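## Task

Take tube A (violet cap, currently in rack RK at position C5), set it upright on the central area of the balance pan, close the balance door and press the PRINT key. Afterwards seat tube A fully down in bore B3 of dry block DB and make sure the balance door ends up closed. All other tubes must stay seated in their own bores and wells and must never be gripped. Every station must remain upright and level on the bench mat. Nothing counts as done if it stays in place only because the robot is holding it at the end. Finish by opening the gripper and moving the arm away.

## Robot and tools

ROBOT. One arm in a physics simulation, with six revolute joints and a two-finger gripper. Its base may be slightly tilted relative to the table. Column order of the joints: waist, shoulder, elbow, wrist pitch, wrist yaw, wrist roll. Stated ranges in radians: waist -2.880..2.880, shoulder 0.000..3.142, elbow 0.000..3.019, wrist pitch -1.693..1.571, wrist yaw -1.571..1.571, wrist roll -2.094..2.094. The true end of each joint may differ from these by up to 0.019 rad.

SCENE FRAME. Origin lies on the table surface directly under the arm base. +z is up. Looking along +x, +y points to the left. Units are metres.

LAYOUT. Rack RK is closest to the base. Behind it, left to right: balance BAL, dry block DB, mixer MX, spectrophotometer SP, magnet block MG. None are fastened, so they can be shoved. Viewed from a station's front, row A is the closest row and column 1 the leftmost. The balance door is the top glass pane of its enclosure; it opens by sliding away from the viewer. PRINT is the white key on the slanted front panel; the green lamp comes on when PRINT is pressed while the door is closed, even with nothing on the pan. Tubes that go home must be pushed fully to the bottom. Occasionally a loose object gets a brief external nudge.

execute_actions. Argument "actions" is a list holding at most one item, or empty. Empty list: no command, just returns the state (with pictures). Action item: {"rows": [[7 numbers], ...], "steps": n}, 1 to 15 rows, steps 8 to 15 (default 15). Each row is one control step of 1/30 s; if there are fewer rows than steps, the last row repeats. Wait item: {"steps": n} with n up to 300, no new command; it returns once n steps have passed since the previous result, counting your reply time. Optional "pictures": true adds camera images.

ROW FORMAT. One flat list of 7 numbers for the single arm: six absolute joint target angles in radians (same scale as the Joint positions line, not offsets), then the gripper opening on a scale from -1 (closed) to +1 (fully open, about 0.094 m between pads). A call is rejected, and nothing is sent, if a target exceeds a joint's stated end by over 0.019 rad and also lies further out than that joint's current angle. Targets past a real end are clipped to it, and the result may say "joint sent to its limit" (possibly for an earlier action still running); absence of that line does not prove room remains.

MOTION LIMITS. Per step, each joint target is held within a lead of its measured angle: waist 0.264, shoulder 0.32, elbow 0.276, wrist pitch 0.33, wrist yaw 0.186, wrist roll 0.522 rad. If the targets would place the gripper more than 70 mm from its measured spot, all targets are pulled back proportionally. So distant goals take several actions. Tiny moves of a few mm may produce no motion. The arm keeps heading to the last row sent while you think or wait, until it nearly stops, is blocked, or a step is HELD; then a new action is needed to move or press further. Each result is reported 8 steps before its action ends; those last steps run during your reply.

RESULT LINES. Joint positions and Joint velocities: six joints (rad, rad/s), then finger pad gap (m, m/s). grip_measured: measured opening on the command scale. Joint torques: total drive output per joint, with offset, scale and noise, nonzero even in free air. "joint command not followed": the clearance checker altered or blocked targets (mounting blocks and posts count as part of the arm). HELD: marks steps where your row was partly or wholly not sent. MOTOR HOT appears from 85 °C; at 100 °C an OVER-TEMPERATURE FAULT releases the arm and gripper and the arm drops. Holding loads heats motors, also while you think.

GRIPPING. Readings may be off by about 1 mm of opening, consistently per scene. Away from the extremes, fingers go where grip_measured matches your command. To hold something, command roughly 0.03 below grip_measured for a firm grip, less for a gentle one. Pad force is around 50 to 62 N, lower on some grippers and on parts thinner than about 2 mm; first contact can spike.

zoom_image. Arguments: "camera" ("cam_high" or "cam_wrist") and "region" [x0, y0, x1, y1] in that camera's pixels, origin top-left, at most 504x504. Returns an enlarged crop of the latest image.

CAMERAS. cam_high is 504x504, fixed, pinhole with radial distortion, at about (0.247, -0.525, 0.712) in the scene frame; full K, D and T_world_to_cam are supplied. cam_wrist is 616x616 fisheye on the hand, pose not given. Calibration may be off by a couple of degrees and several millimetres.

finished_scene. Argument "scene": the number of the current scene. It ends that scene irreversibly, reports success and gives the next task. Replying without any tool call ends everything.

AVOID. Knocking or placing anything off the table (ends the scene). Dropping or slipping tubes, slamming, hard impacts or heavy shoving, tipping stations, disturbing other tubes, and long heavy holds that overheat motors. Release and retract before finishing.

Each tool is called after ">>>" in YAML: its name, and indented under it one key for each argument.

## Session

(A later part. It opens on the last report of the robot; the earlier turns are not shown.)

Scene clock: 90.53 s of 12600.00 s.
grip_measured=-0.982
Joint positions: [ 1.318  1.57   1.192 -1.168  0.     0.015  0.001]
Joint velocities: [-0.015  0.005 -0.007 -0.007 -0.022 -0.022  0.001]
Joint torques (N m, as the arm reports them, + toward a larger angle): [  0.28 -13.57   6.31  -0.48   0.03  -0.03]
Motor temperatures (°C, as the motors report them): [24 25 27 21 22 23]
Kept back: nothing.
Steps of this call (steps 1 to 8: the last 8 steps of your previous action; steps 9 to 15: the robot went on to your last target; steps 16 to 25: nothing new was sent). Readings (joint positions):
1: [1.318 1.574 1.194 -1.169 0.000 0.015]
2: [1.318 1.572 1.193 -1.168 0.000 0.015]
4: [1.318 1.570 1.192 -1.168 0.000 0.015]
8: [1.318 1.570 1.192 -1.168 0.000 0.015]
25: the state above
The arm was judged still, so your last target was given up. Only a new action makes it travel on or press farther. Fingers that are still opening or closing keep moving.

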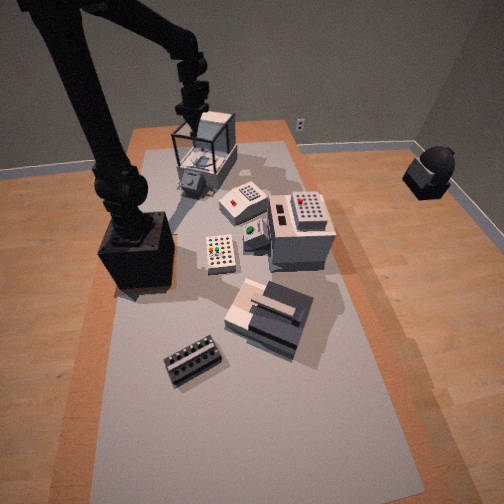

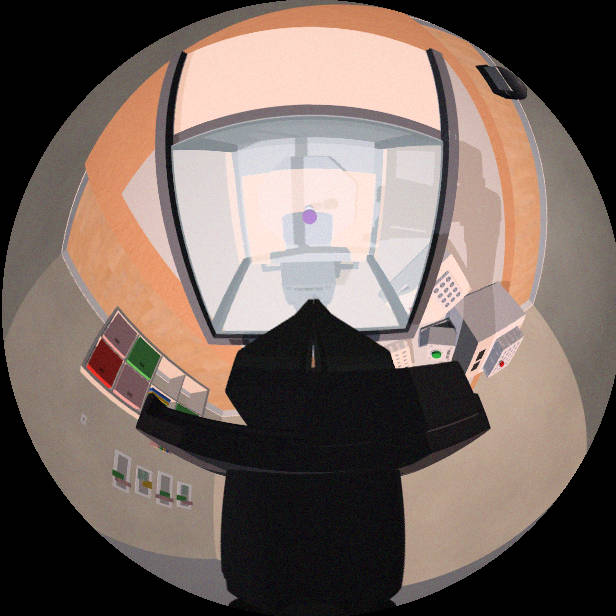

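>>> execute_actions:
  actions:
    - {"rows":[[1.318,1.57,1.22,-1.2,0,0.015,-1],[1.318,1.55,1.24,-1.22,0,0.015,-1],[1.318,1.52,1.26,-1.25,0,0.015,-1],[1.318,1.49,1.27,-1.28,0,0.015,-1],[1.318,1.45,1.26,-1.3,0,0.015,-1],[1.318,1.4,1.22,-1.3,0,0.015,-1],[1.318,1.35,1.17,-1.29,0,0.015,-1],[1.318,1.3,1.11,-1.27,0,0.015,-1],[1.318,1.25,1.04,-1.24,0,0.015,-1],[1.318,1.2,0.97,-1.2,0,0.015,-1],[1.318,1.15,0.9,-1.16,0,0.015,-1],[1.318,1.1,0.83,-1.12,0,0.015,-1],[1.318,1.06,0.76,-1.08,0,0.015,-1],[1.318,1.03,0.69,-1.03,0,0.015,-1],[1.318,1.0,0.62,-0.98,0,0.015,-1]]}

>>> execute_actions:
  actions:
    - {"rows":[[1.318,1.0,0.57,-0.92,0,0.015,-1],[1.318,1.0,0.52,-0.85,0,0.015,-1],[1.318,1.02,0.47,-0.78,0,0.015,-1],[1.318,1.05,0.43,-0.7,0,0.015,-1],[1.318,1.09,0.4,-0.62,0,0.015,-1],[1.318,1.13,0.38,-0.55,0,0.015,-1],[1.318,1.17,0.37,-0.48,0,0.015,-1],[1.318,1.21,0.36,-0.42,0,0.015,-1],[1.318,1.25,0.36,-0.37,0,0.015,-1],[1.318,1.29,0.36,-0.32,0,0.015,-1],[1.318,1.32,0.36,-0.28,0,0.015,-1]]}

>>> execute_actions:
  actions:
    - {"steps":30}
  pictures: true

>>> zoom_image:
  camera: "cam_high"
  region: [130,60,280,210]

Scene clock: 91.77 s of 12600.00 s.
grip_measured=-0.982
Joint positions: [ 1.318  1.503  1.202 -1.256  0.     0.015  0.001]
Joint velocities: [-0.015 -1.128 -0.437 -0.12  -0.037 -0.007  0.002]
Joint torques (N m, as the arm reports them, + toward a larger angle): [  0.23 -18.48   6.75  -0.88   0.02  -0.03]
Motor temperatures (°C, as the motors report them): [24 25 27 21 22 23]
Steps of this call (steps 1 to 30: nothing new was sent; steps 31 to 37: the first 7 steps of this action). Readings (joint positions):
31: [1.318 1.570 1.192 -1.168 0.000 0.015]
32: [1.318 1.570 1.194 -1.172 0.000 0.015]
34: [1.318 1.565 1.208 -1.202 0.000 0.015]
37: the state above

Scene clock: 92.27 s of 12600.00 s.
grip_measured=-0.982
Joint positions: [ 1.318  1.085  0.376 -0.644  0.     0.015  0.001]
Joint velocities: [-0.024  1.451 -0.789  2.034 -0.051 -0.022  0.001]
Joint torques (N m, as the arm reports them, + toward a larger angle): [ 0.5  -3.99  9.19  0.71  0.03 -0.03]
Motor temperatures (°C, as the motors report them): [24 25 27 21 22 23]
Steps of this call (steps 1 to 8: the last 8 steps of your previous action; steps 9 to 15: the first 7 steps of this action). Readings (joint positions):
9: [1.318 0.972 0.685 -1.038 0.000 0.015]
10: [1.318 0.954 0.619 -0.985 0.000 0.015]
12: [1.318 0.968 0.499 -0.858 0.000 0.015]
15: the state above

Scene clock: 93.27 s of 12600.00 s.
grip_measured=-0.982
Joint positions: [ 1.318  1.332  0.338 -0.295  0.     0.015  0.001]
Joint velocities: [ 0.005  0.005  0.007 -0.012  0.022 -0.037 -0.   ]
Joint torques (N m, as the arm reports them, + toward a larger angle): [ 0.38 -6.32  5.96  0.86  0.03 -0.03]
Motor temperatures (°C, as the motors report them): [24 25 27 21 22 23]
Kept back: nothing.
Steps of this call (steps 1 to 8: the last 8 steps of your previous action; steps 9 to 30: the robot went on to your last target). Readings (joint positions):
1: [1.318 1.136 0.355 -0.577 0.000 0.015]
2: [1.318 1.185 0.342 -0.515 0.000 0.015]
4: [1.318 1.274 0.336 -0.404 0.000 0.015]
8: [1.318 1.340 0.338 -0.306 0.000 0.015]
30: the state above
The arm was judged still, so your last target was given up. Only a new action makes it travel on or press farther. Fingers that are still opening or closing keep moving.

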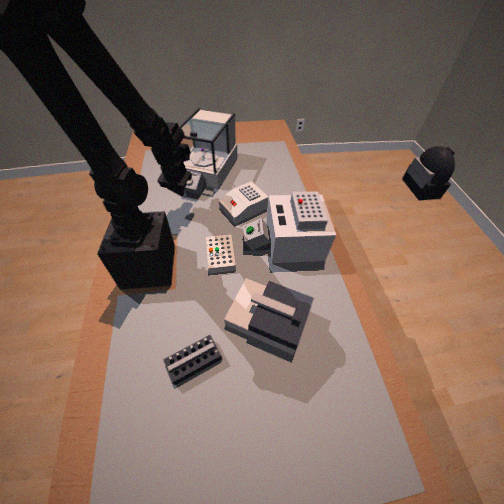

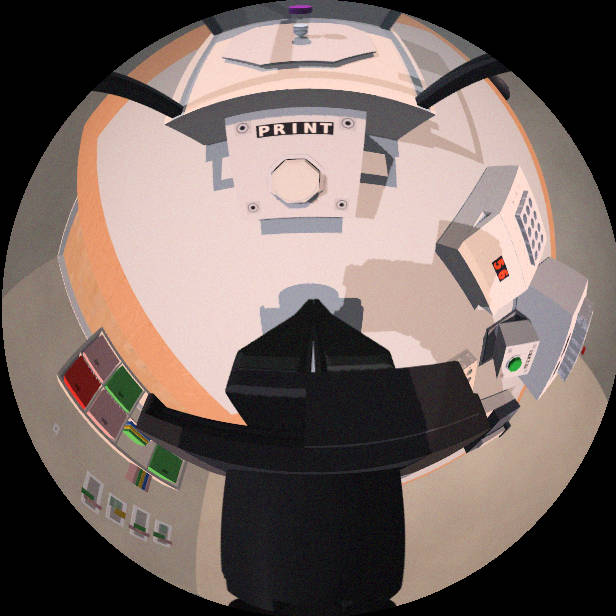

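Region (130, 60, 280, 210) of cam_high's 504x504 image, scaled by 3.360, with more detail than that image has.

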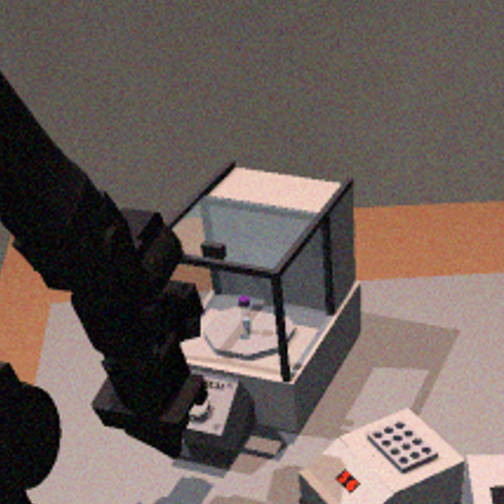

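>>> execute_actions:
  actions:
    - {"rows":[[1.33,1.32,0.36,-0.24,0,0.015,-1],[1.34,1.32,0.36,-0.2,0,0.015,-1],[1.35,1.32,0.36,-0.16,0,0.015,-1],[1.35,1.32,0.36,-0.12,0,0.015,-1],[1.35,1.32,0.36,-0.08,0,0.015,-1],[1.35,1.32,0.36,-0.05,0,0.015,-1]]}

>>> execute_actions:
  actions:
    - {"steps":25}
  pictures: true

>>> zoom_image:
  camera: "cam_high"
  region: [130,60,280,210]

Scene clock: 94.00 s of 12600.00 s.
grip_measured=-0.982
Joint positions: [ 1.334  1.332  0.338 -0.105  0.     0.015  0.001]
Joint velocities: [ 0.044 -0.024  0.032  0.745  0.095 -0.007 -0.002]
Joint torques (N m, as the arm reports them, + toward a larger angle): [ 1.23 -6.64  6.11  0.78  0.03 -0.03]
Motor temperatures (°C, as the motors report them): [24 25 27 21 22 23]
Steps of this call (steps 1 to 15: nothing new was sent; steps 16 to 22: the first 7 steps of this action). Readings (joint positions):
16: [1.318 1.332 0.338 -0.288 0.000 0.015]
17: [1.319 1.332 0.338 -0.271 0.000 0.015]
19: [1.324 1.332 0.338 -0.210 0.000 0.015]
22: the state above

Scene clock: 94.83 s of 12600.00 s.
grip_measured=-0.982
Joint positions: [ 1.335  1.331  0.34  -0.067  0.     0.015  0.001]
Joint velocities: [ 0.005  0.015  0.007 -0.007 -0.007  0.022  0.   ]
Joint torques (N m, as the arm reports them, + toward a larger angle): [ 1.44 -6.6   6.23  1.31  0.03 -0.03]
Motor temperatures (°C, as the motors report them): [24 25 27 21 22 23]
Kept back: nothing.
Steps of this call (steps 1 to 8: the last 8 steps of your previous action; steps 9 to 25: the robot went on to your last target). Readings (joint positions):
1: [1.335 1.332 0.339 -0.086 0.000 0.015]
2: [1.335 1.331 0.340 -0.075 0.000 0.015]
4: [1.335 1.331 0.340 -0.068 0.000 0.015]
8: [1.335 1.331 0.340 -0.067 0.000 0.015]
25: the state above

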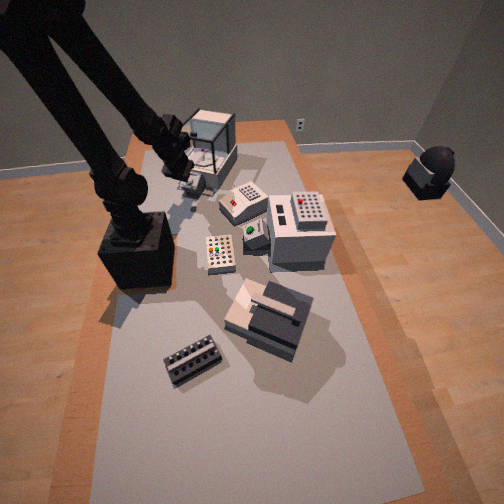

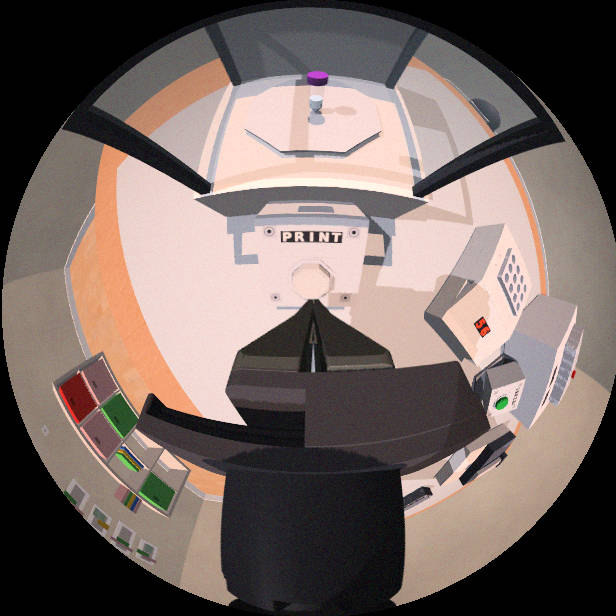

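Region (130, 60, 280, 210) of cam_high's 504x504 image, scaled by 3.360, with more detail than that image has.

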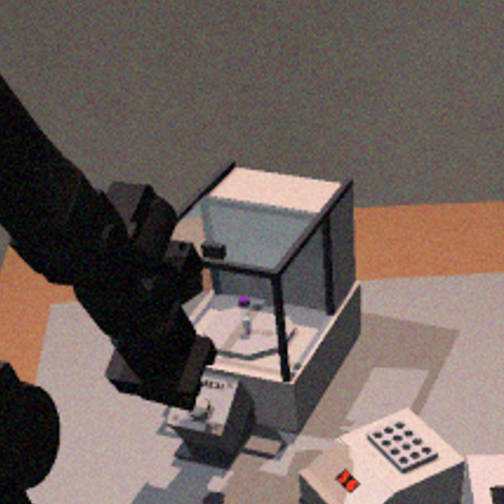

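>>> execute_actions:
  actions:
    - {"rows":[[1.35,1.33,0.38,-0.04,0,0.015,-1],[1.35,1.34,0.39,-0.03,0,0.015,-1],[1.35,1.35,0.4,-0.02,0,0.015,-1],[1.35,1.36,0.41,-0.01,0,0.015,-1],[1.35,1.37,0.41,0,0,0.015,-1],[1.35,1.38,0.41,0.01,0,0.015,-1]]}

>>> execute_actions:
  actions:
    - {"steps":25}
  pictures: true

Scene clock: 95.47 s of 12600.00 s.
grip_measured=-0.982
Joint positions: [ 1.335  1.362  0.371 -0.02   0.     0.015  0.001]
Joint velocities: [-0.005  0.259  0.227  0.237 -0.022  0.007 -0.   ]
Joint torques (N m, as the arm reports them, + toward a larger angle): [ 1.47 -6.53  6.68  1.27  0.03 -0.03]
Motor temperatures (°C, as the motors report them): [24 25 27 21 22 23]
Steps of this call (steps 1 to 12: the robot went on to your last target; steps 13 to 19: the first 7 steps of this action). Readings (joint positions):
13: [1.335 1.331 0.340 -0.066 0.000 0.015]
14: [1.335 1.331 0.340 -0.062 0.000 0.015]
16: [1.335 1.337 0.348 -0.049 0.000 0.015]
19: the state above

Scene clock: 96.30 s of 12600.00 s.
grip_measured=-0.982
Joint positions: [ 1.335  1.377  0.384 -0.006  0.     0.015  0.001]
Joint velocities: [-0.005 -0.005  0.012 -0.017 -0.007 -0.037  0.001]
Joint torques (N m, as the arm reports them, + toward a larger angle): [ 1.4  -6.16  6.6   1.34  0.02 -0.03]
Motor temperatures (°C, as the motors report them): [24 25 27 21 22 23]
Kept back: nothing.
Steps of this call (steps 1 to 8: the last 8 steps of your previous action; steps 9 to 25: the robot went on to your last target). Readings (joint positions):
1: [1.335 1.369 0.377 -0.013 0.000 0.015]
2: [1.335 1.374 0.382 -0.009 0.000 0.015]
4: [1.335 1.377 0.384 -0.006 0.000 0.015]
8: [1.335 1.377 0.384 -0.006 0.000 0.015]
25: the state above

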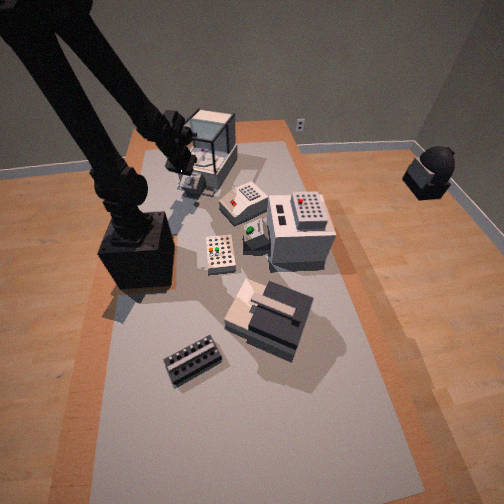

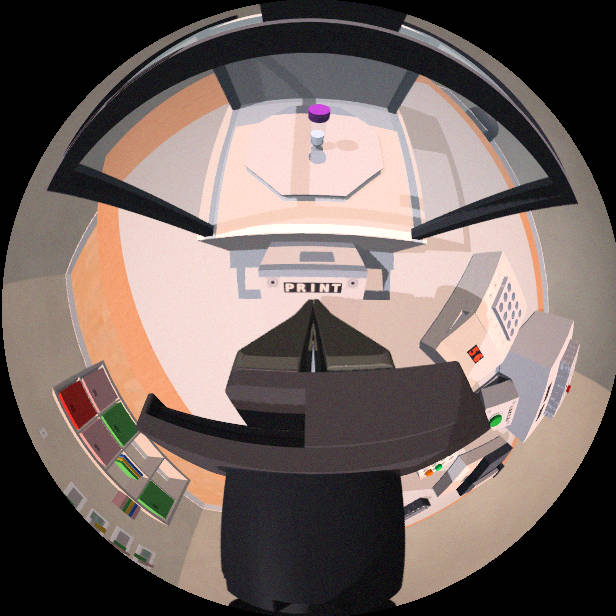

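>>> execute_actions:
  actions:
    - {"rows":[[1.35,1.39,0.41,0.01,0,0.015,-1],[1.35,1.4,0.41,0.01,0,0.015,-1],[1.35,1.41,0.41,0.01,0,0.015,-1],[1.35,1.42,0.41,0.01,0,0.015,-1],[1.35,1.43,0.41,0.01,0,0.015,-1],[1.35,1.44,0.41,0.01,0,0.015,-1],[1.35,1.45,0.41,0.01,0,0.015,-1]]}

>>> execute_actions:
  actions:
    - {"steps":25}
  pictures: true

>>> zoom_image:
  camera: "cam_high"
  region: [150,130,250,230]

Scene clock: 97.03 s of 12600.00 s.
grip_measured=-0.982
Joint positions: [ 1.335  1.419  0.384 -0.005  0.     0.015  0.001]
Joint velocities: [ 0.005  0.249 -0.012  0.037 -0.081 -0.022 -0.001]
Joint torques (N m, as the arm reports them, + toward a larger angle): [ 1.44 -5.62  6.23  1.18  0.03 -0.03]
Motor temperatures (°C, as the motors report them): [24 25 27 21 22 23]
Steps of this call (steps 1 to 15: the robot went on to your last target; steps 16 to 22: the first 7 steps of this action). Readings (joint positions):
16: [1.335 1.377 0.384 -0.006 0.000 0.015]
17: [1.335 1.379 0.384 -0.006 0.000 0.015]
19: [1.335 1.390 0.384 -0.005 0.000 0.015]
22: the state above

Scene clock: 97.87 s of 12600.00 s.
grip_measured=-0.982
Joint positions: [ 1.335  1.434  0.384 -0.001  0.     0.015  0.001]
Joint velocities: [-0.005 -0.005  0.022 -0.012 -0.022  0.022  0.001]
Joint torques (N m, as the arm reports them, + toward a larger angle): [ 1.43 -5.46  6.22  1.12  0.03 -0.03]
Motor temperatures (°C, as the motors report them): [24 25 27 21 22 23]
Kept back: nothing.
Steps of this call (steps 1 to 8: the last 8 steps of your previous action; steps 9 to 25: the robot went on to your last target). Readings (joint positions):
1: [1.335 1.427 0.384 -0.004 0.000 0.015]
2: [1.335 1.432 0.384 -0.002 0.000 0.015]
4: [1.335 1.434 0.384 -0.001 0.000 0.015]
8: [1.335 1.434 0.384 -0.001 0.000 0.015]
25: the state above

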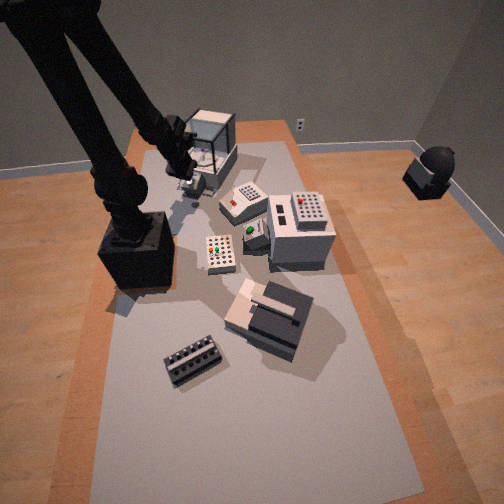

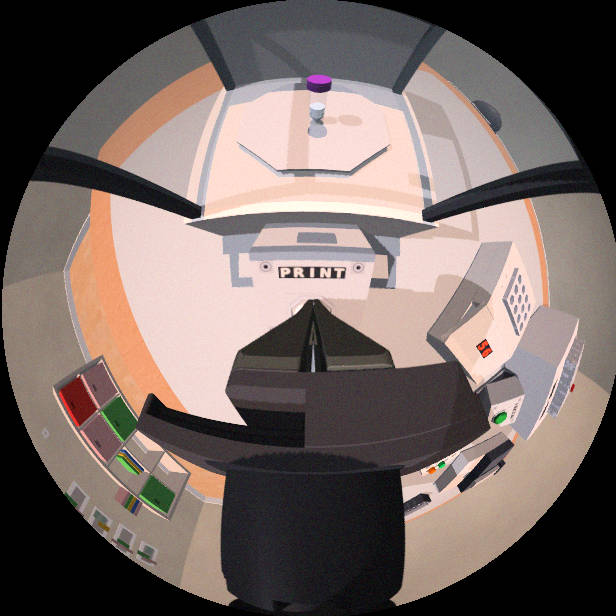

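Region (150, 130, 250, 230) of cam_high's 504x504 image, scaled by 5.040, with more detail than that image has.

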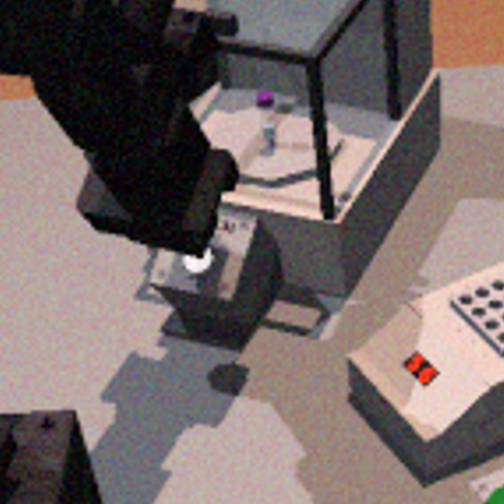

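Touching the key's upper edge; press on.

>>> execute_actions:
  actions:
    - {"rows":[[1.35,1.46,0.41,0.01,0,0.015,-1],[1.35,1.47,0.41,0.01,0,0.015,-1],[1.35,1.48,0.41,0.01,0,0.015,-1],[1.35,1.49,0.41,0.01,0,0.015,-1]]}

>>> execute_actions:
  actions:
    - {"steps":20}
  pictures: true

>>> zoom_image:
  camera: "cam_high"
  region: [150,100,250,210]

Scene clock: 98.50 s of 12600.00 s.
grip_measured=-0.983
Joint positions: [ 1.335  1.437  0.385 -0.     0.     0.015  0.001]
Joint velocities: [-0.005 -0.005 -0.012 -0.002 -0.051 -0.051  0.   ]
Joint torques (N m, as the arm reports them, + toward a larger angle): [ 1.41 -2.68  6.1   1.06  0.03 -0.03]
Motor temperatures (°C, as the motors report them): [24 25 27 21 22 23]
Steps of this call (steps 1 to 12: the robot went on to your last target; steps 13 to 19: the first 7 steps of this action). Readings (joint positions):
13: [1.335 1.434 0.384 -0.001 0.000 0.015]
14: [1.335 1.435 0.385 -0.001 0.000 0.015]
16: [1.335 1.437 0.385 -0.000 0.000 0.015]
19: the state above

Scene clock: 99.17 s of 12600.00 s.
grip_measured=-0.983
Joint positions: [ 1.335  1.437  0.385 -0.     0.     0.015  0.001]
Joint velocities: [-0.024 -0.005  0.002  0.007 -0.007 -0.037  0.001]
Joint torques (N m, as the arm reports them, + toward a larger angle): [ 1.47 -2.55  6.15  1.1   0.03 -0.03]
Motor temperatures (°C, as the motors report them): [24 25 27 21 22 23]
Kept back: nothing.
Steps of this call (steps 1 to 8: the last 8 steps of your previous action; steps 9 to 15: the robot went on to your last target; steps 16 to 20: nothing new was sent). Readings (joint positions):
1: [1.335 1.437 0.385 -0.000 0.000 0.015]
2: [1.335 1.437 0.385 -0.000 0.000 0.015]
4: [1.335 1.437 0.385 -0.000 0.000 0.015]
8: [1.335 1.437 0.385 -0.000 0.000 0.015]
20: the state above
The arm was judged still, so your last target was given up. Only a new action makes it travel on or press farther. Fingers that are still opening or closing keep moving.

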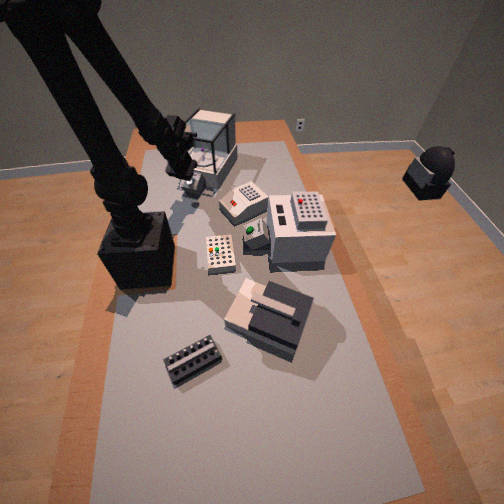

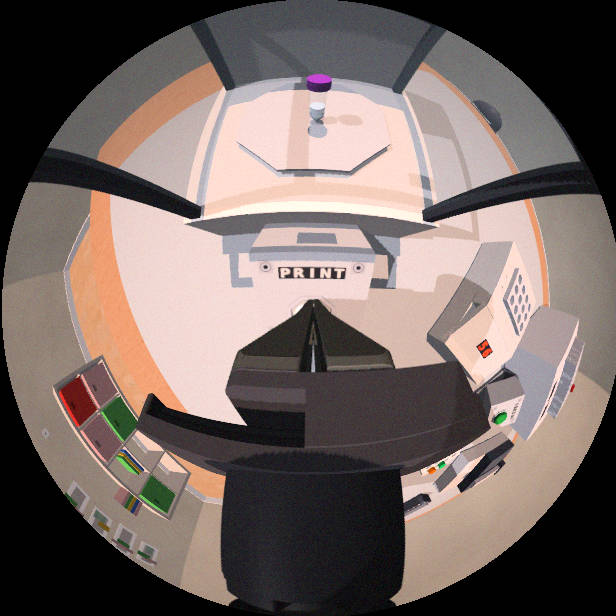

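Region (150, 100, 250, 210) of cam_high's 504x504 image, scaled by 4.582, with more detail than that image has; it fills the left 458 columns of this view, and the rest is white.

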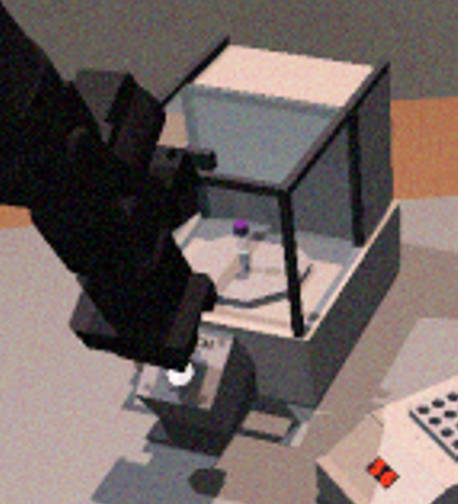

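>>> execute_actions:
  actions:
    - {"rows":[[1.35,1.42,0.41,0,0,0.015,-1],[1.35,1.4,0.41,0,0,0.015,-1],[1.35,1.39,0.41,-0.02,0,0.015,-1],[1.35,1.39,0.41,-0.04,0,0.015,-1],[1.35,1.39,0.41,-0.055,0,0.015,-1]]}

>>> execute_actions:
  actions:
    - {"steps":20}
  pictures: true

>>> execute_actions:
  actions:
    - {"rows":[[1.35,1.4,0.41,-0.05,0,0.015,-1],[1.35,1.41,0.41,-0.045,0,0.015,-1],[1.35,1.42,0.41,-0.04,0,0.015,-1],[1.35,1.43,0.41,-0.035,0,0.015,-1],[1.35,1.44,0.41,-0.03,0,0.015,-1],[1.35,1.45,0.41,-0.025,0,0.015,-1],[1.35,1.46,0.41,-0.02,0,0.015,-1],[1.35,1.47,0.41,-0.015,0,0.015,-1],[1.35,1.48,0.41,-0.01,0,0.015,-1]]}

>>> execute_actions:
  actions:
    - {"steps":20}
  pictures: true

Scene clock: 99.90 s of 12600.00 s.
grip_measured=-0.983
Joint positions: [ 1.335  1.396  0.385 -0.037  0.     0.015  0.001]
Joint velocities: [-0.005 -0.034  0.012 -0.164 -0.066  0.007  0.001]
Joint torques (N m, as the arm reports them, + toward a larger angle): [ 1.4  -7.08  6.43  0.47  0.03 -0.03]
Motor temperatures (°C, as the motors report them): [24 25 27 21 22 23]
Steps of this call (steps 1 to 15: nothing new was sent; steps 16 to 22: the first 7 steps of this action). Readings (joint positions):
16: [1.335 1.434 0.385 -0.000 0.000 0.015]
17: [1.335 1.428 0.385 -0.001 0.000 0.015]
19: [1.335 1.412 0.385 -0.013 0.000 0.015]
22: the state above

Scene clock: 100.57 s of 12600.00 s.
grip_measured=-0.983
Joint positions: [ 1.335  1.396  0.385 -0.047  0.     0.015  0.001]
Joint velocities: [-0.005 -0.015  0.007 -0.012  0.022 -0.007 -0.   ]
Joint torques (N m, as the arm reports them, + toward a larger angle): [ 1.46 -7.    6.37  0.47  0.03 -0.03]
Motor temperatures (°C, as the motors report them): [24 25 27 21 22 23]
Kept back: nothing.
Steps of this call (steps 1 to 8: the last 8 steps of your previous action; steps 9 to 15: the robot went on to your last target; steps 16 to 20: nothing new was sent). Readings (joint positions):
1: [1.335 1.396 0.385 -0.041 0.000 0.015]
2: [1.335 1.396 0.385 -0.044 0.000 0.015]
4: [1.335 1.396 0.385 -0.046 0.000 0.015]
8: [1.335 1.396 0.385 -0.047 0.000 0.015]
20: the state above
The arm was judged still, so your last target was given up. Only a new action makes it travel on or press farther. Fingers that are still opening or closing keep moving.

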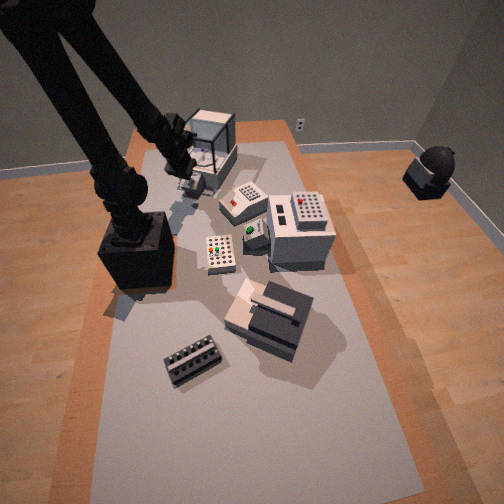

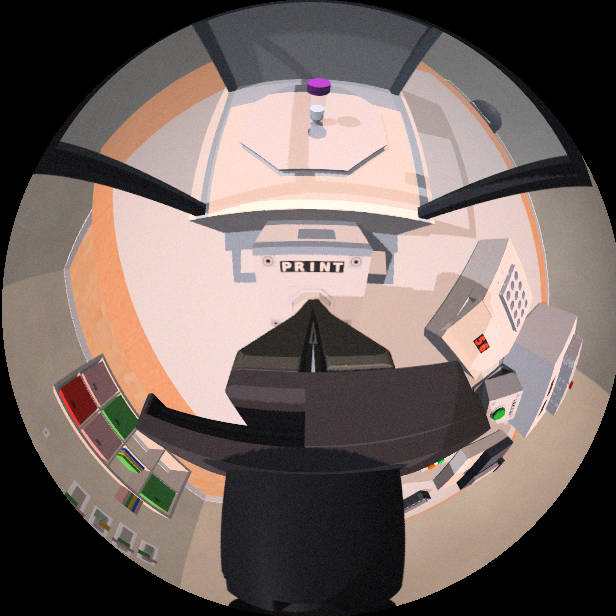

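Scene clock: 100.80 s of 12600.00 s.
grip_measured=-0.983
Joint positions: [ 1.335  1.425  0.385 -0.042  0.     0.015  0.001]
Joint velocities: [-0.015  0.23   0.002  0.085  0.037  0.051 -0.   ]
Joint torques (N m, as the arm reports them, + toward a larger angle): [ 1.38 -5.07  6.15  1.24  0.03 -0.03]
Motor temperatures (°C, as the motors report them): [24 25 27 21 22 23]
Steps of this call (steps 1 to 7: the first 7 steps of this action). Readings (joint positions):
1: [1.335 1.396 0.385 -0.047 0.000 0.015]
2: [1.335 1.396 0.385 -0.047 0.000 0.015]
4: [1.335 1.403 0.385 -0.047 0.000 0.015]
7: the state above

Scene clock: 101.47 s of 12600.00 s.
grip_measured=-0.983
Joint positions: [ 1.335  1.442  0.385 -0.032  0.     0.015  0.001]
Joint velocities: [-0.015 -0.015  0.007  0.012  0.007  0.022 -0.   ]
Joint torques (N m, as the arm reports them, + toward a larger angle): [ 1.43 -3.65  6.02  1.43  0.03 -0.03]
Motor temperatures (°C, as the motors report them): [24 25 27 21 22 23]
Kept back: nothing.
Steps of this call (steps 1 to 8: the last 8 steps of your previous action; steps 9 to 20: the robot went on to your last target). Readings (joint positions):
1: [1.335 1.434 0.385 -0.038 0.000 0.015]
2: [1.335 1.442 0.385 -0.034 0.000 0.015]
4: [1.335 1.442 0.385 -0.032 0.000 0.015]
8: [1.335 1.442 0.385 -0.032 0.000 0.015]
20: the state above

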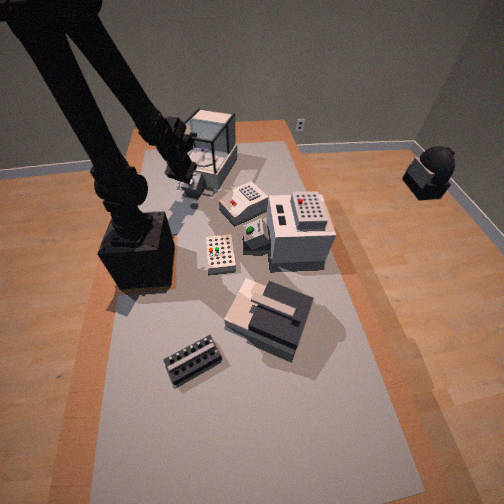

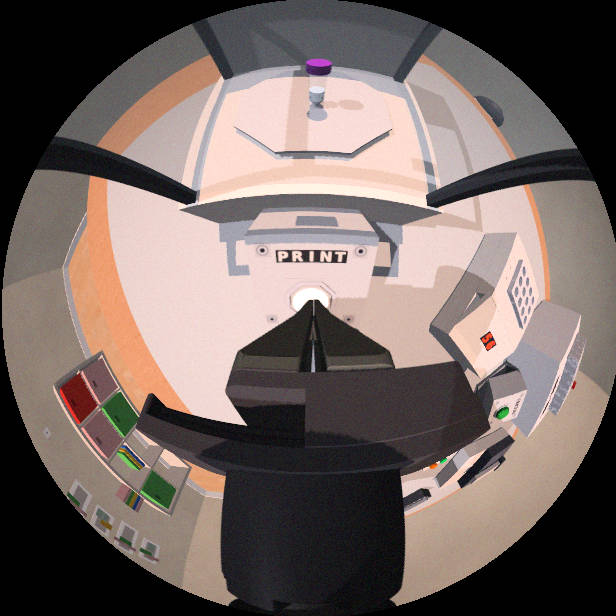

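>>> zoom_image:
  camera: "cam_high"
  region: [150,100,250,210]

>>> execute_actions:
  actions:
    - {"rows":[[1.34,1.42,0.41,-0.05,0,0.015,-1],[1.33,1.39,0.41,-0.09,0,0.015,-1],[1.32,1.35,0.41,-0.15,0,0.015,-1],[1.31,1.31,0.41,-0.22,0,0.015,-1],[1.31,1.27,0.41,-0.3,0,0.015,-1],[1.31,1.22,0.42,-0.39,0,0.015,-1],[1.31,1.17,0.44,-0.48,0,0.015,-1],[1.31,1.12,0.47,-0.58,0,0.015,-1],[1.31,1.08,0.51,-0.68,0,0.015,-1],[1.31,1.05,0.56,-0.78,0,0.015,-1],[1.31,1.04,0.61,-0.88,0,0.015,-1],[1.31,1.04,0.66,-0.98,0,0.015,-1],[1.31,1.05,0.72,-1.07,0,0.015,-1]]}

>>> execute_actions:
  actions:
    - {"rows":[[1.31,1.08,0.77,-1.14,0,0.015,-1],[1.31,1.12,0.82,-1.19,0,0.015,-1],[1.31,1.16,0.87,-1.22,0,0.015,-1],[1.31,1.2,0.91,-1.23,0,0.015,-1],[1.31,1.24,0.95,-1.23,0,0.015,-1],[1.31,1.28,0.99,-1.23,0,0.015,-1],[1.31,1.32,1.02,-1.22,0,0.015,-1],[1.31,1.36,1.05,-1.21,0,0.015,-1],[1.31,1.39,1.07,-1.2,0,0.015,-1],[1.31,1.42,1.09,-1.19,0,0.015,-1],[1.31,1.44,1.1,-1.18,0,0.015,-1]]}

>>> execute_actions:
  actions:
    - {"rows":[[1.31,1.45,1.115,-1.18,0,0.015,-1],[1.31,1.46,1.13,-1.18,0,0.015,-1],[1.31,1.47,1.145,-1.18,0,0.015,-1],[1.31,1.48,1.16,-1.18,0,0.015,-1],[1.31,1.49,1.17,-1.18,0,0.015,-1],[1.31,1.5,1.17,-1.17,0,0.015,-1],[1.31,1.51,1.17,-1.165,0,0.015,-1]]}

>>> execute_actions:
  actions:
    - {"steps":20}
  pictures: true

>>> zoom_image:
  camera: "cam_high"
  region: [130,60,280,210]

Region (150, 100, 250, 210) of cam_high's 504x504 image, scaled by 4.582, with more detail than that image has; it fills the left 458 columns of this view, and the rest is white.

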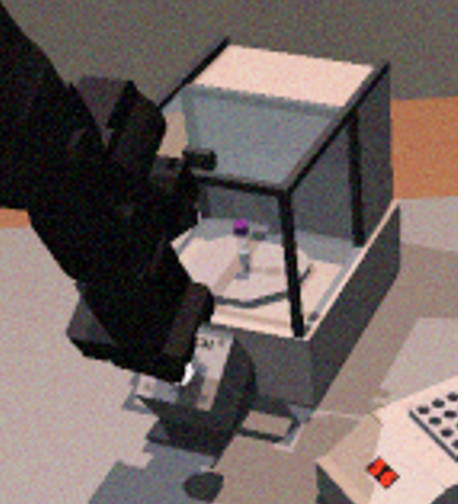

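Scene clock: 102.80 s of 12600.00 s.
grip_measured=-0.983
Joint positions: [ 1.328  1.282  0.388 -0.313  0.     0.015  0.001]
Joint velocities: [-0.073 -1.372  0.042 -2.405  0.066 -0.022 -0.002]
Joint torques (N m, as the arm reports them, + toward a larger angle): [-0.66 -7.89  8.61  0.97  0.03 -0.03]
Motor temperatures (°C, as the motors report them): [24 25 27 21 22 23]
Steps of this call (steps 1 to 15: the robot went on to your last target; steps 16 to 33: nothing new was sent; steps 34 to 40: the first 7 steps of this action). Readings (joint positions):
34: [1.335 1.438 0.385 -0.035 0.000 0.015]
35: [1.335 1.431 0.385 -0.047 0.000 0.015]
37: [1.335 1.393 0.387 -0.113 0.000 0.015]
40: the state above

Scene clock: 103.30 s of 12600.00 s.
grip_measured=-0.983
Joint positions: [ 1.325  1.219  0.923 -1.212  0.     0.015  0.001]
Joint velocities: [-0.015  1.343  1.101 -0.061  0.037  0.066  0.   ]
Joint torques (N m, as the arm reports them, + toward a larger angle): [-0.72 -5.66  9.61 -0.04  0.03 -0.03]
Motor temperatures (°C, as the motors report them): [24 25 27 21 22 23]
Steps of this call (steps 1 to 8: the last 8 steps of your previous action; steps 9 to 15: the first 7 steps of this action). Readings (joint positions):
9: [1.325 1.044 0.669 -1.029 0.000 0.015]
10: [1.325 1.053 0.711 -1.079 0.000 0.015]
12: [1.325 1.099 0.798 -1.167 0.000 0.015]
15: the state above

Scene clock: 103.80 s of 12600.00 s.
grip_measured=-0.983
Joint positions: [ 1.325  1.485  1.112 -1.179  0.     0.015  0.001]
Joint velocities: [-0.005  0.142  0.339  0.061 -0.081 -0.037  0.001]
Joint torques (N m, as the arm reports them, + toward a larger angle): [-0.79 -9.54 10.    0.12  0.03 -0.03]
Motor temperatures (°C, as the motors report them): [24 25 27 21 22 23]
Steps of this call (steps 1 to 8: the last 8 steps of your previous action; steps 9 to 15: the first 7 steps of this action). Readings (joint positions):
9: [1.325 1.472 1.068 -1.180 0.000 0.015]
10: [1.325 1.472 1.069 -1.180 0.000 0.015]
12: [1.325 1.474 1.079 -1.180 0.000 0.015]
15: the state above

Scene clock: 104.47 s of 12600.00 s.
grip_measured=-0.983
Joint positions: [ 1.325  1.504  1.13  -1.175  0.     0.015  0.001]
Joint velocities: [-0.005  0.015 -0.007 -0.017 -0.037  0.007 -0.   ]
Joint torques (N m, as the arm reports them, + toward a larger angle): [ -0.74 -10.89  10.14   0.24   0.03  -0.03]
Motor temperatures (°C, as the motors report them): [24 25 27 21 22 23]
Kept back: nothing.
Steps of this call (steps 1 to 8: the last 8 steps of your previous action; steps 9 to 20: the robot went on to your last target). Readings (joint positions):
1: [1.325 1.490 1.122 -1.177 0.000 0.015]
2: [1.325 1.494 1.128 -1.175 0.000 0.015]
4: [1.325 1.499 1.130 -1.175 0.000 0.015]
8: [1.325 1.504 1.130 -1.175 0.000 0.015]
20: the state above

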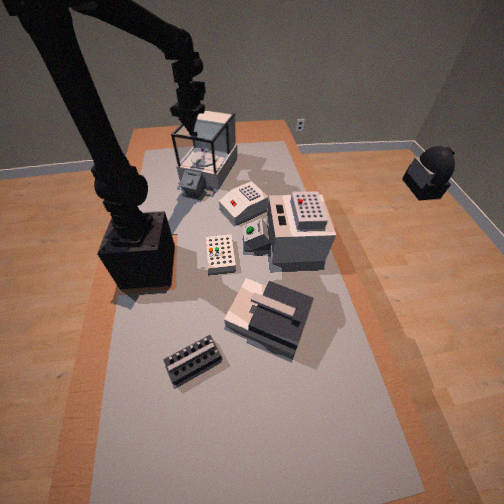

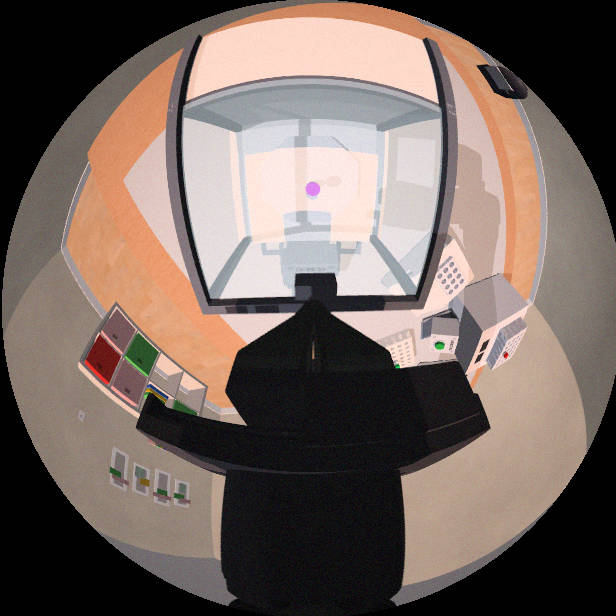

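Region (130, 60, 280, 210) of cam_high's 504x504 image, scaled by 3.360, with more detail than that image has.

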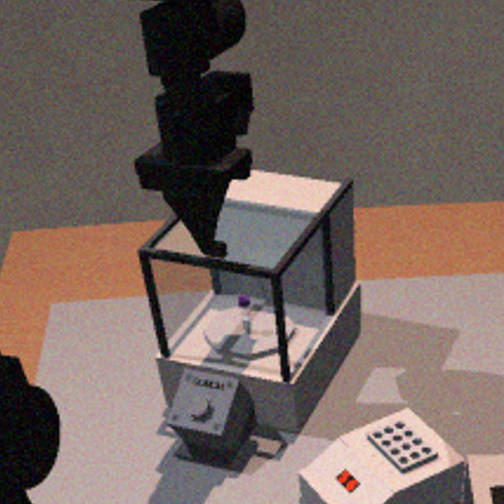

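>>> zoom_image:
  camera: "cam_high"
  region: [165,120,245,200]

Region (165, 120, 245, 200) of cam_high's 504x504 image, scaled by 6.300, with more detail than that image has.

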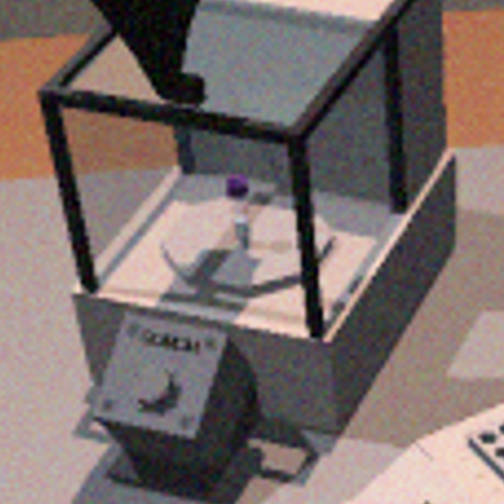

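>>> execute_actions:
  actions:
    - {"rows":[[1.31,1.52,1.175,-1.165,0,0.015,-1],[1.31,1.53,1.185,-1.165,0,0.015,-1],[1.31,1.545,1.2,-1.165,0,0.015,-1],[1.31,1.56,1.218,-1.165,0,0.015,-1],[1.31,1.575,1.236,-1.168,0,0.015,-1],[1.31,1.59,1.254,-1.17,0,0.015,-1],[1.31,1.605,1.273,-1.175,0,0.015,-1],[1.31,1.62,1.293,-1.18,0,0.015,-1],[1.31,1.635,1.313,-1.185,0,0.015,-1],[1.31,1.65,1.333,-1.19,0,0.015,-1],[1.31,1.665,1.354,-1.195,0,0.015,-1],[1.31,1.68,1.375,-1.2,0,0.015,-1],[1.31,1.695,1.396,-1.205,0,0.015,-1],[1.31,1.71,1.417,-1.21,0,0.015,-1],[1.31,1.725,1.439,-1.215,0,0.015,-1]]}

>>> execute_actions:
  actions:
    - {"rows":[[1.31,1.735,1.454,-1.22,0,0.015,-1],[1.31,1.745,1.469,-1.22,0,0.015,-1],[1.31,1.755,1.484,-1.225,0,0.015,-1],[1.31,1.765,1.499,-1.23,0,0.015,-1],[1.31,1.772,1.51,-1.23,0,0.015,-1]]}

>>> execute_actions:
  actions:
    - {"steps":20}
  pictures: true

>>> zoom_image:
  camera: "cam_high"
  region: [130,60,280,210]

Scene clock: 105.80 s of 12600.00 s.
grip_measured=-0.983
Joint positions: [ 1.325  1.559  1.18  -1.177  0.     0.015  0.001]
Joint velocities: [-0.015  0.523  0.54  -0.046  0.081  0.007 -0.   ]
Joint torques (N m, as the arm reports them, + toward a larger angle): [ -0.75 -11.35  11.63  -0.02   0.03  -0.03]
Motor temperatures (°C, as the motors report them): [24 25 27 21 22 23]
Steps of this call (steps 1 to 15: the robot went on to your last target; steps 16 to 33: nothing new was sent; steps 34 to 40: the first 7 steps of this action). Readings (joint positions):
34: [1.325 1.505 1.130 -1.175 0.000 0.015]
35: [1.325 1.506 1.130 -1.175 0.000 0.015]
37: [1.325 1.517 1.138 -1.175 0.000 0.015]
40: the state above

Scene clock: 106.30 s of 12600.00 s.
grip_measured=-0.983
Joint positions: [ 1.325  1.765  1.454 -1.224  0.     0.015  0.001]
Joint velocities: [ 0.005  0.112  0.173 -0.002  0.051 -0.037  0.   ]
Joint torques (N m, as the arm reports them, + toward a larger angle): [ -0.89 -15.62  10.73  -0.26   0.03  -0.03]
Motor temperatures (°C, as the motors report them): [24 25 28 21 22 23]
Steps of this call (steps 1 to 8: the last 8 steps of your previous action; steps 9 to 15: the first 7 steps of this action). Readings (joint positions):
9: [1.325 1.706 1.369 -1.209 0.000 0.015]
10: [1.325 1.720 1.388 -1.213 0.000 0.015]
12: [1.325 1.742 1.420 -1.219 0.000 0.015]
15: the state above

Scene clock: 106.97 s of 12600.00 s.
grip_measured=-0.983
Joint positions: [ 1.325  1.768  1.459 -1.224  0.     0.015  0.001]
Joint velocities: [-0.005 -0.005  0.012 -0.022  0.051 -0.037 -0.   ]
Joint torques (N m, as the arm reports them, + toward a larger angle): [ -0.83 -15.15  11.19  -0.25   0.03  -0.03]
Motor temperatures (°C, as the motors report them): [24 25 28 21 22 23]
Kept back: nothing.
Steps of this call (steps 1 to 8: the last 8 steps of your previous action; steps 9 to 15: the robot went on to your last target; steps 16 to 20: nothing new was sent). Readings (joint positions):
1: [1.325 1.768 1.458 -1.224 0.000 0.015]
2: [1.325 1.768 1.459 -1.224 0.000 0.015]
4: [1.325 1.768 1.459 -1.224 0.000 0.015]
8: [1.325 1.768 1.459 -1.224 0.000 0.015]
20: the state above
The arm was judged still, so your last target was given up. Only a new action makes it travel on or press farther. Fingers that are still opening or closing keep moving.

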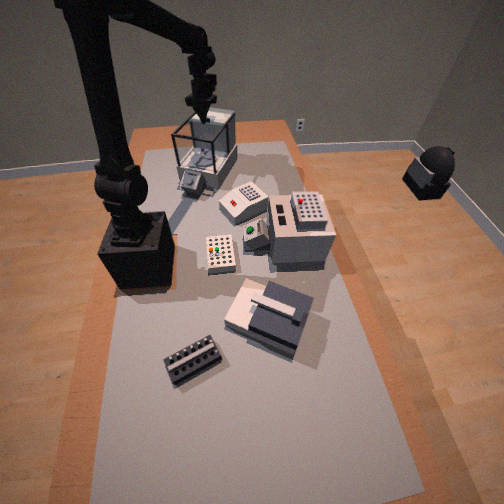

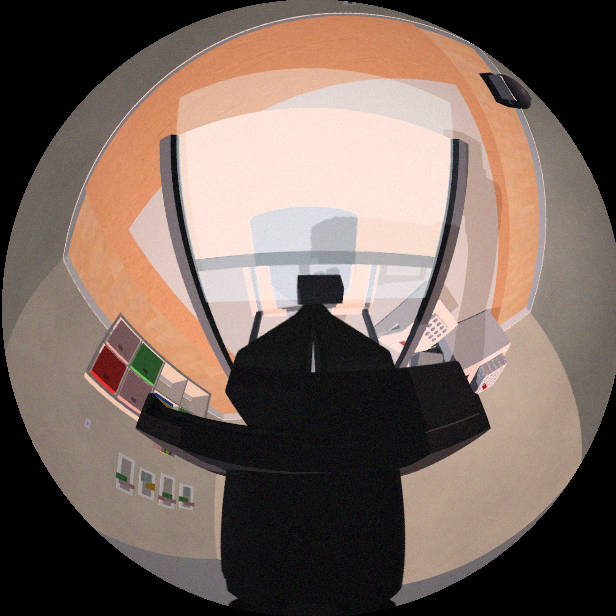

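Region (130, 60, 280, 210) of cam_high's 504x504 image, scaled by 3.360, with more detail than that image has.

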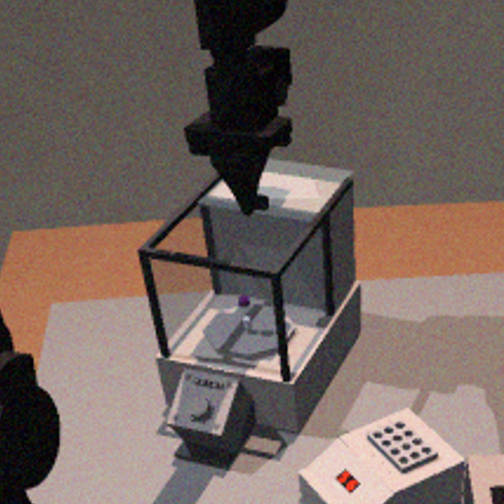

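Open. Back to above pose and enter.

>>> execute_actions:
  actions:
    - {"rows":[[1.305,1.74,1.44,-1.23,0,0.015,-1],[1.305,1.71,1.41,-1.23,0,0.015,-1],[1.305,1.68,1.38,-1.23,0,0.015,-1],[1.305,1.64,1.34,-1.22,0,0.015,-0.9],[1.305,1.6,1.3,-1.21,0,0.015,-0.8],[1.305,1.56,1.26,-1.19,0,0.015,-0.7],[1.305,1.52,1.22,-1.16,0,0.015,-0.6],[1.305,1.48,1.18,-1.12,0,0.015,-0.5],[1.305,1.44,1.15,-1.08,0,0.015,-0.5],[1.305,1.41,1.12,-1.03,0,0.015,-0.5],[1.305,1.4,1.1,-0.99,0,0.015,-0.5],[1.305,1.4,1.1,-0.95,0,0.015,-0.5]]}

>>> execute_actions:
  actions:
    - {"rows":[[1.305,1.415,1.095,-0.93,0,0.015,-0.5],[1.305,1.43,1.09,-0.91,0,0.015,-0.5],[1.305,1.445,1.085,-0.89,0,0.015,-0.5],[1.305,1.46,1.08,-0.87,0,0.015,-0.5],[1.305,1.475,1.075,-0.85,0,0.015,-0.5],[1.305,1.49,1.07,-0.83,0,0.015,-0.5],[1.305,1.505,1.065,-0.81,0,0.015,-0.5],[1.305,1.52,1.06,-0.79,0,0.015,-0.5],[1.305,1.535,1.057,-0.77,0,0.015,-0.5],[1.305,1.55,1.054,-0.75,0,0.015,-0.5],[1.305,1.565,1.05,-0.73,0,0.015,-0.5],[1.305,1.58,1.047,-0.71,0,0.015,-0.5],[1.305,1.59,1.044,-0.695,0,0.015,-0.5],[1.305,1.6,1.04,-0.68,0,0.015,-0.5]]}

>>> execute_actions:
  actions:
    - {"rows":[[1.305,1.6,1.03,-0.67,0,0.015,-0.5],[1.305,1.6,1.02,-0.66,0,0.015,-0.5],[1.305,1.6,1.01,-0.65,0,0.015,-0.5],[1.305,1.6,1.0,-0.64,0,0.015,-0.5],[1.305,1.6,0.99,-0.63,0,0.015,-0.5],[1.305,1.6,0.98,-0.62,0,0.015,-0.5],[1.305,1.605,0.97,-0.605,0,0.015,-0.5],[1.305,1.61,0.965,-0.59,0,0.015,-0.5],[1.305,1.62,0.965,-0.58,0,0.015,-0.5],[1.305,1.63,0.965,-0.565,0,0.015,-0.5],[1.305,1.64,0.96,-0.55,0,0.015,-0.5],[1.305,1.645,0.955,-0.535,0,0.015,-0.5]]}

>>> execute_actions:
  actions:
    - {"steps":25}
  pictures: true

Scene clock: 108.17 s of 12600.00 s.
grip_measured=-0.650
Joint positions: [ 1.322  1.643  1.275 -1.202  0.     0.015  0.016]
Joint velocities: [-0.024 -1.138 -1.316  0.413  0.022 -0.007  0.095]
Joint torques (N m, as the arm reports them, + toward a larger angle): [ -0.99 -17.47   8.88   0.21   0.03  -0.03]
Motor temperatures (°C, as the motors report them): [24 25 28 21 22 23]
Steps of this call (steps 1 to 29: nothing new was sent; steps 30 to 36: the first 7 steps of this action). Readings (joint positions):
30: [1.325 1.768 1.457 -1.224 0.000 0.015]
31: [1.325 1.763 1.448 -1.224 0.000 0.015]
33: [1.324 1.735 1.401 -1.222 0.000 0.015]
36: the state above

Scene clock: 108.67 s of 12600.00 s.
grip_measured=-0.502
Joint positions: [ 1.321  1.454  1.08  -0.859  0.     0.015  0.023]
Joint velocities: [-0.005  0.601 -0.178  0.598  0.037  0.022 -0.   ]
Joint torques (N m, as the arm reports them, + toward a larger angle): [ -0.83 -10.26   7.31   0.55   0.03  -0.03]
Motor temperatures (°C, as the motors report them): [24 25 28 21 22 23]
Steps of this call (steps 1 to 8: the last 8 steps of your previous action; steps 9 to 15: the first 7 steps of this action). Readings (joint positions):
9: [1.321 1.375 1.089 -0.968 0.000 0.015]
10: [1.321 1.377 1.089 -0.954 0.000 0.015]
12: [1.321 1.398 1.089 -0.921 0.000 0.015]
15: the state above

Scene clock: 109.17 s of 12600.00 s.
grip_measured=-0.502
Joint positions: [ 1.321  1.616  0.984 -0.643  0.     0.015  0.023]
Joint velocities: [-0.005  0.015 -0.256  0.339 -0.037 -0.022  0.002]
Joint torques (N m, as the arm reports them, + toward a larger angle): [ -0.81 -12.87   6.79   0.72   0.03  -0.03]
Motor temperatures (°C, as the motors report them): [24 25 28 21 22 23]
Steps of this call (steps 1 to 8: the last 8 steps of your previous action; steps 9 to 15: the first 7 steps of this action). Readings (joint positions):
9: [1.321 1.611 1.028 -0.705 0.000 0.015]
10: [1.321 1.615 1.022 -0.694 0.000 0.015]
12: [1.321 1.616 1.007 -0.675 0.000 0.015]
15: the state above

Scene clock: 110.00 s of 12600.00 s.
grip_measured=-0.502
Joint positions: [ 1.321  1.644  0.95  -0.549  0.     0.015  0.023]
Joint velocities: [-0.005  0.005 -0.007 -0.002 -0.066 -0.037 -0.   ]
Joint torques (N m, as the arm reports them, + toward a larger angle): [ -0.87 -11.97   6.65   0.95   0.03  -0.03]
Motor temperatures (°C, as the motors report them): [24 25 28 21 22 23]
Kept back: nothing.
Steps of this call (steps 1 to 8: the last 8 steps of your previous action; steps 9 to 25: the robot went on to your last target). Readings (joint positions):
1: [1.321 1.616 0.974 -0.630 0.000 0.015]
2: [1.321 1.616 0.966 -0.618 0.000 0.015]
4: [1.321 1.620 0.956 -0.596 0.000 0.015]
8: [1.321 1.639 0.952 -0.556 0.000 0.015]
25: the state above

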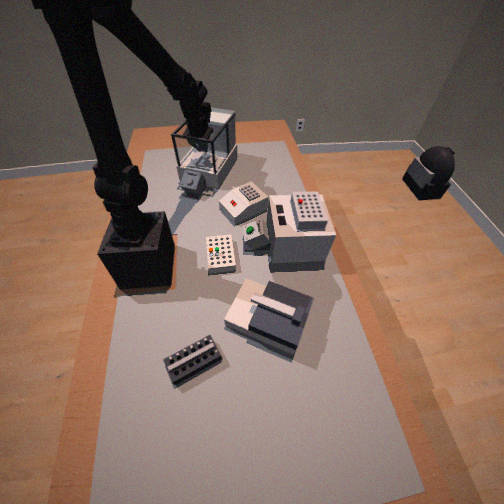

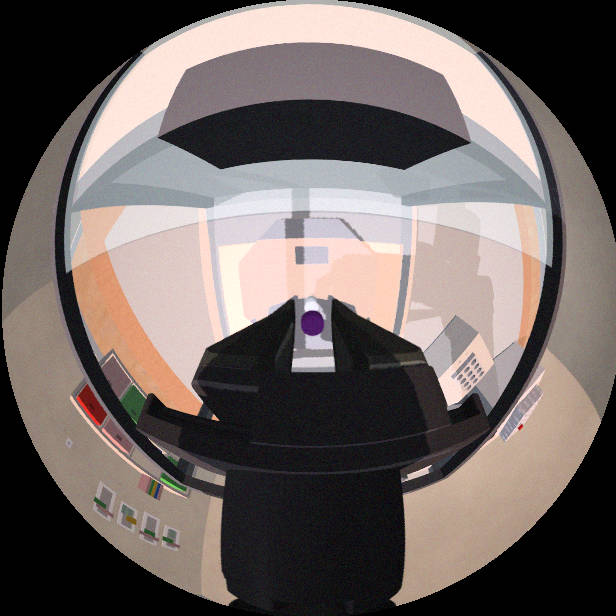

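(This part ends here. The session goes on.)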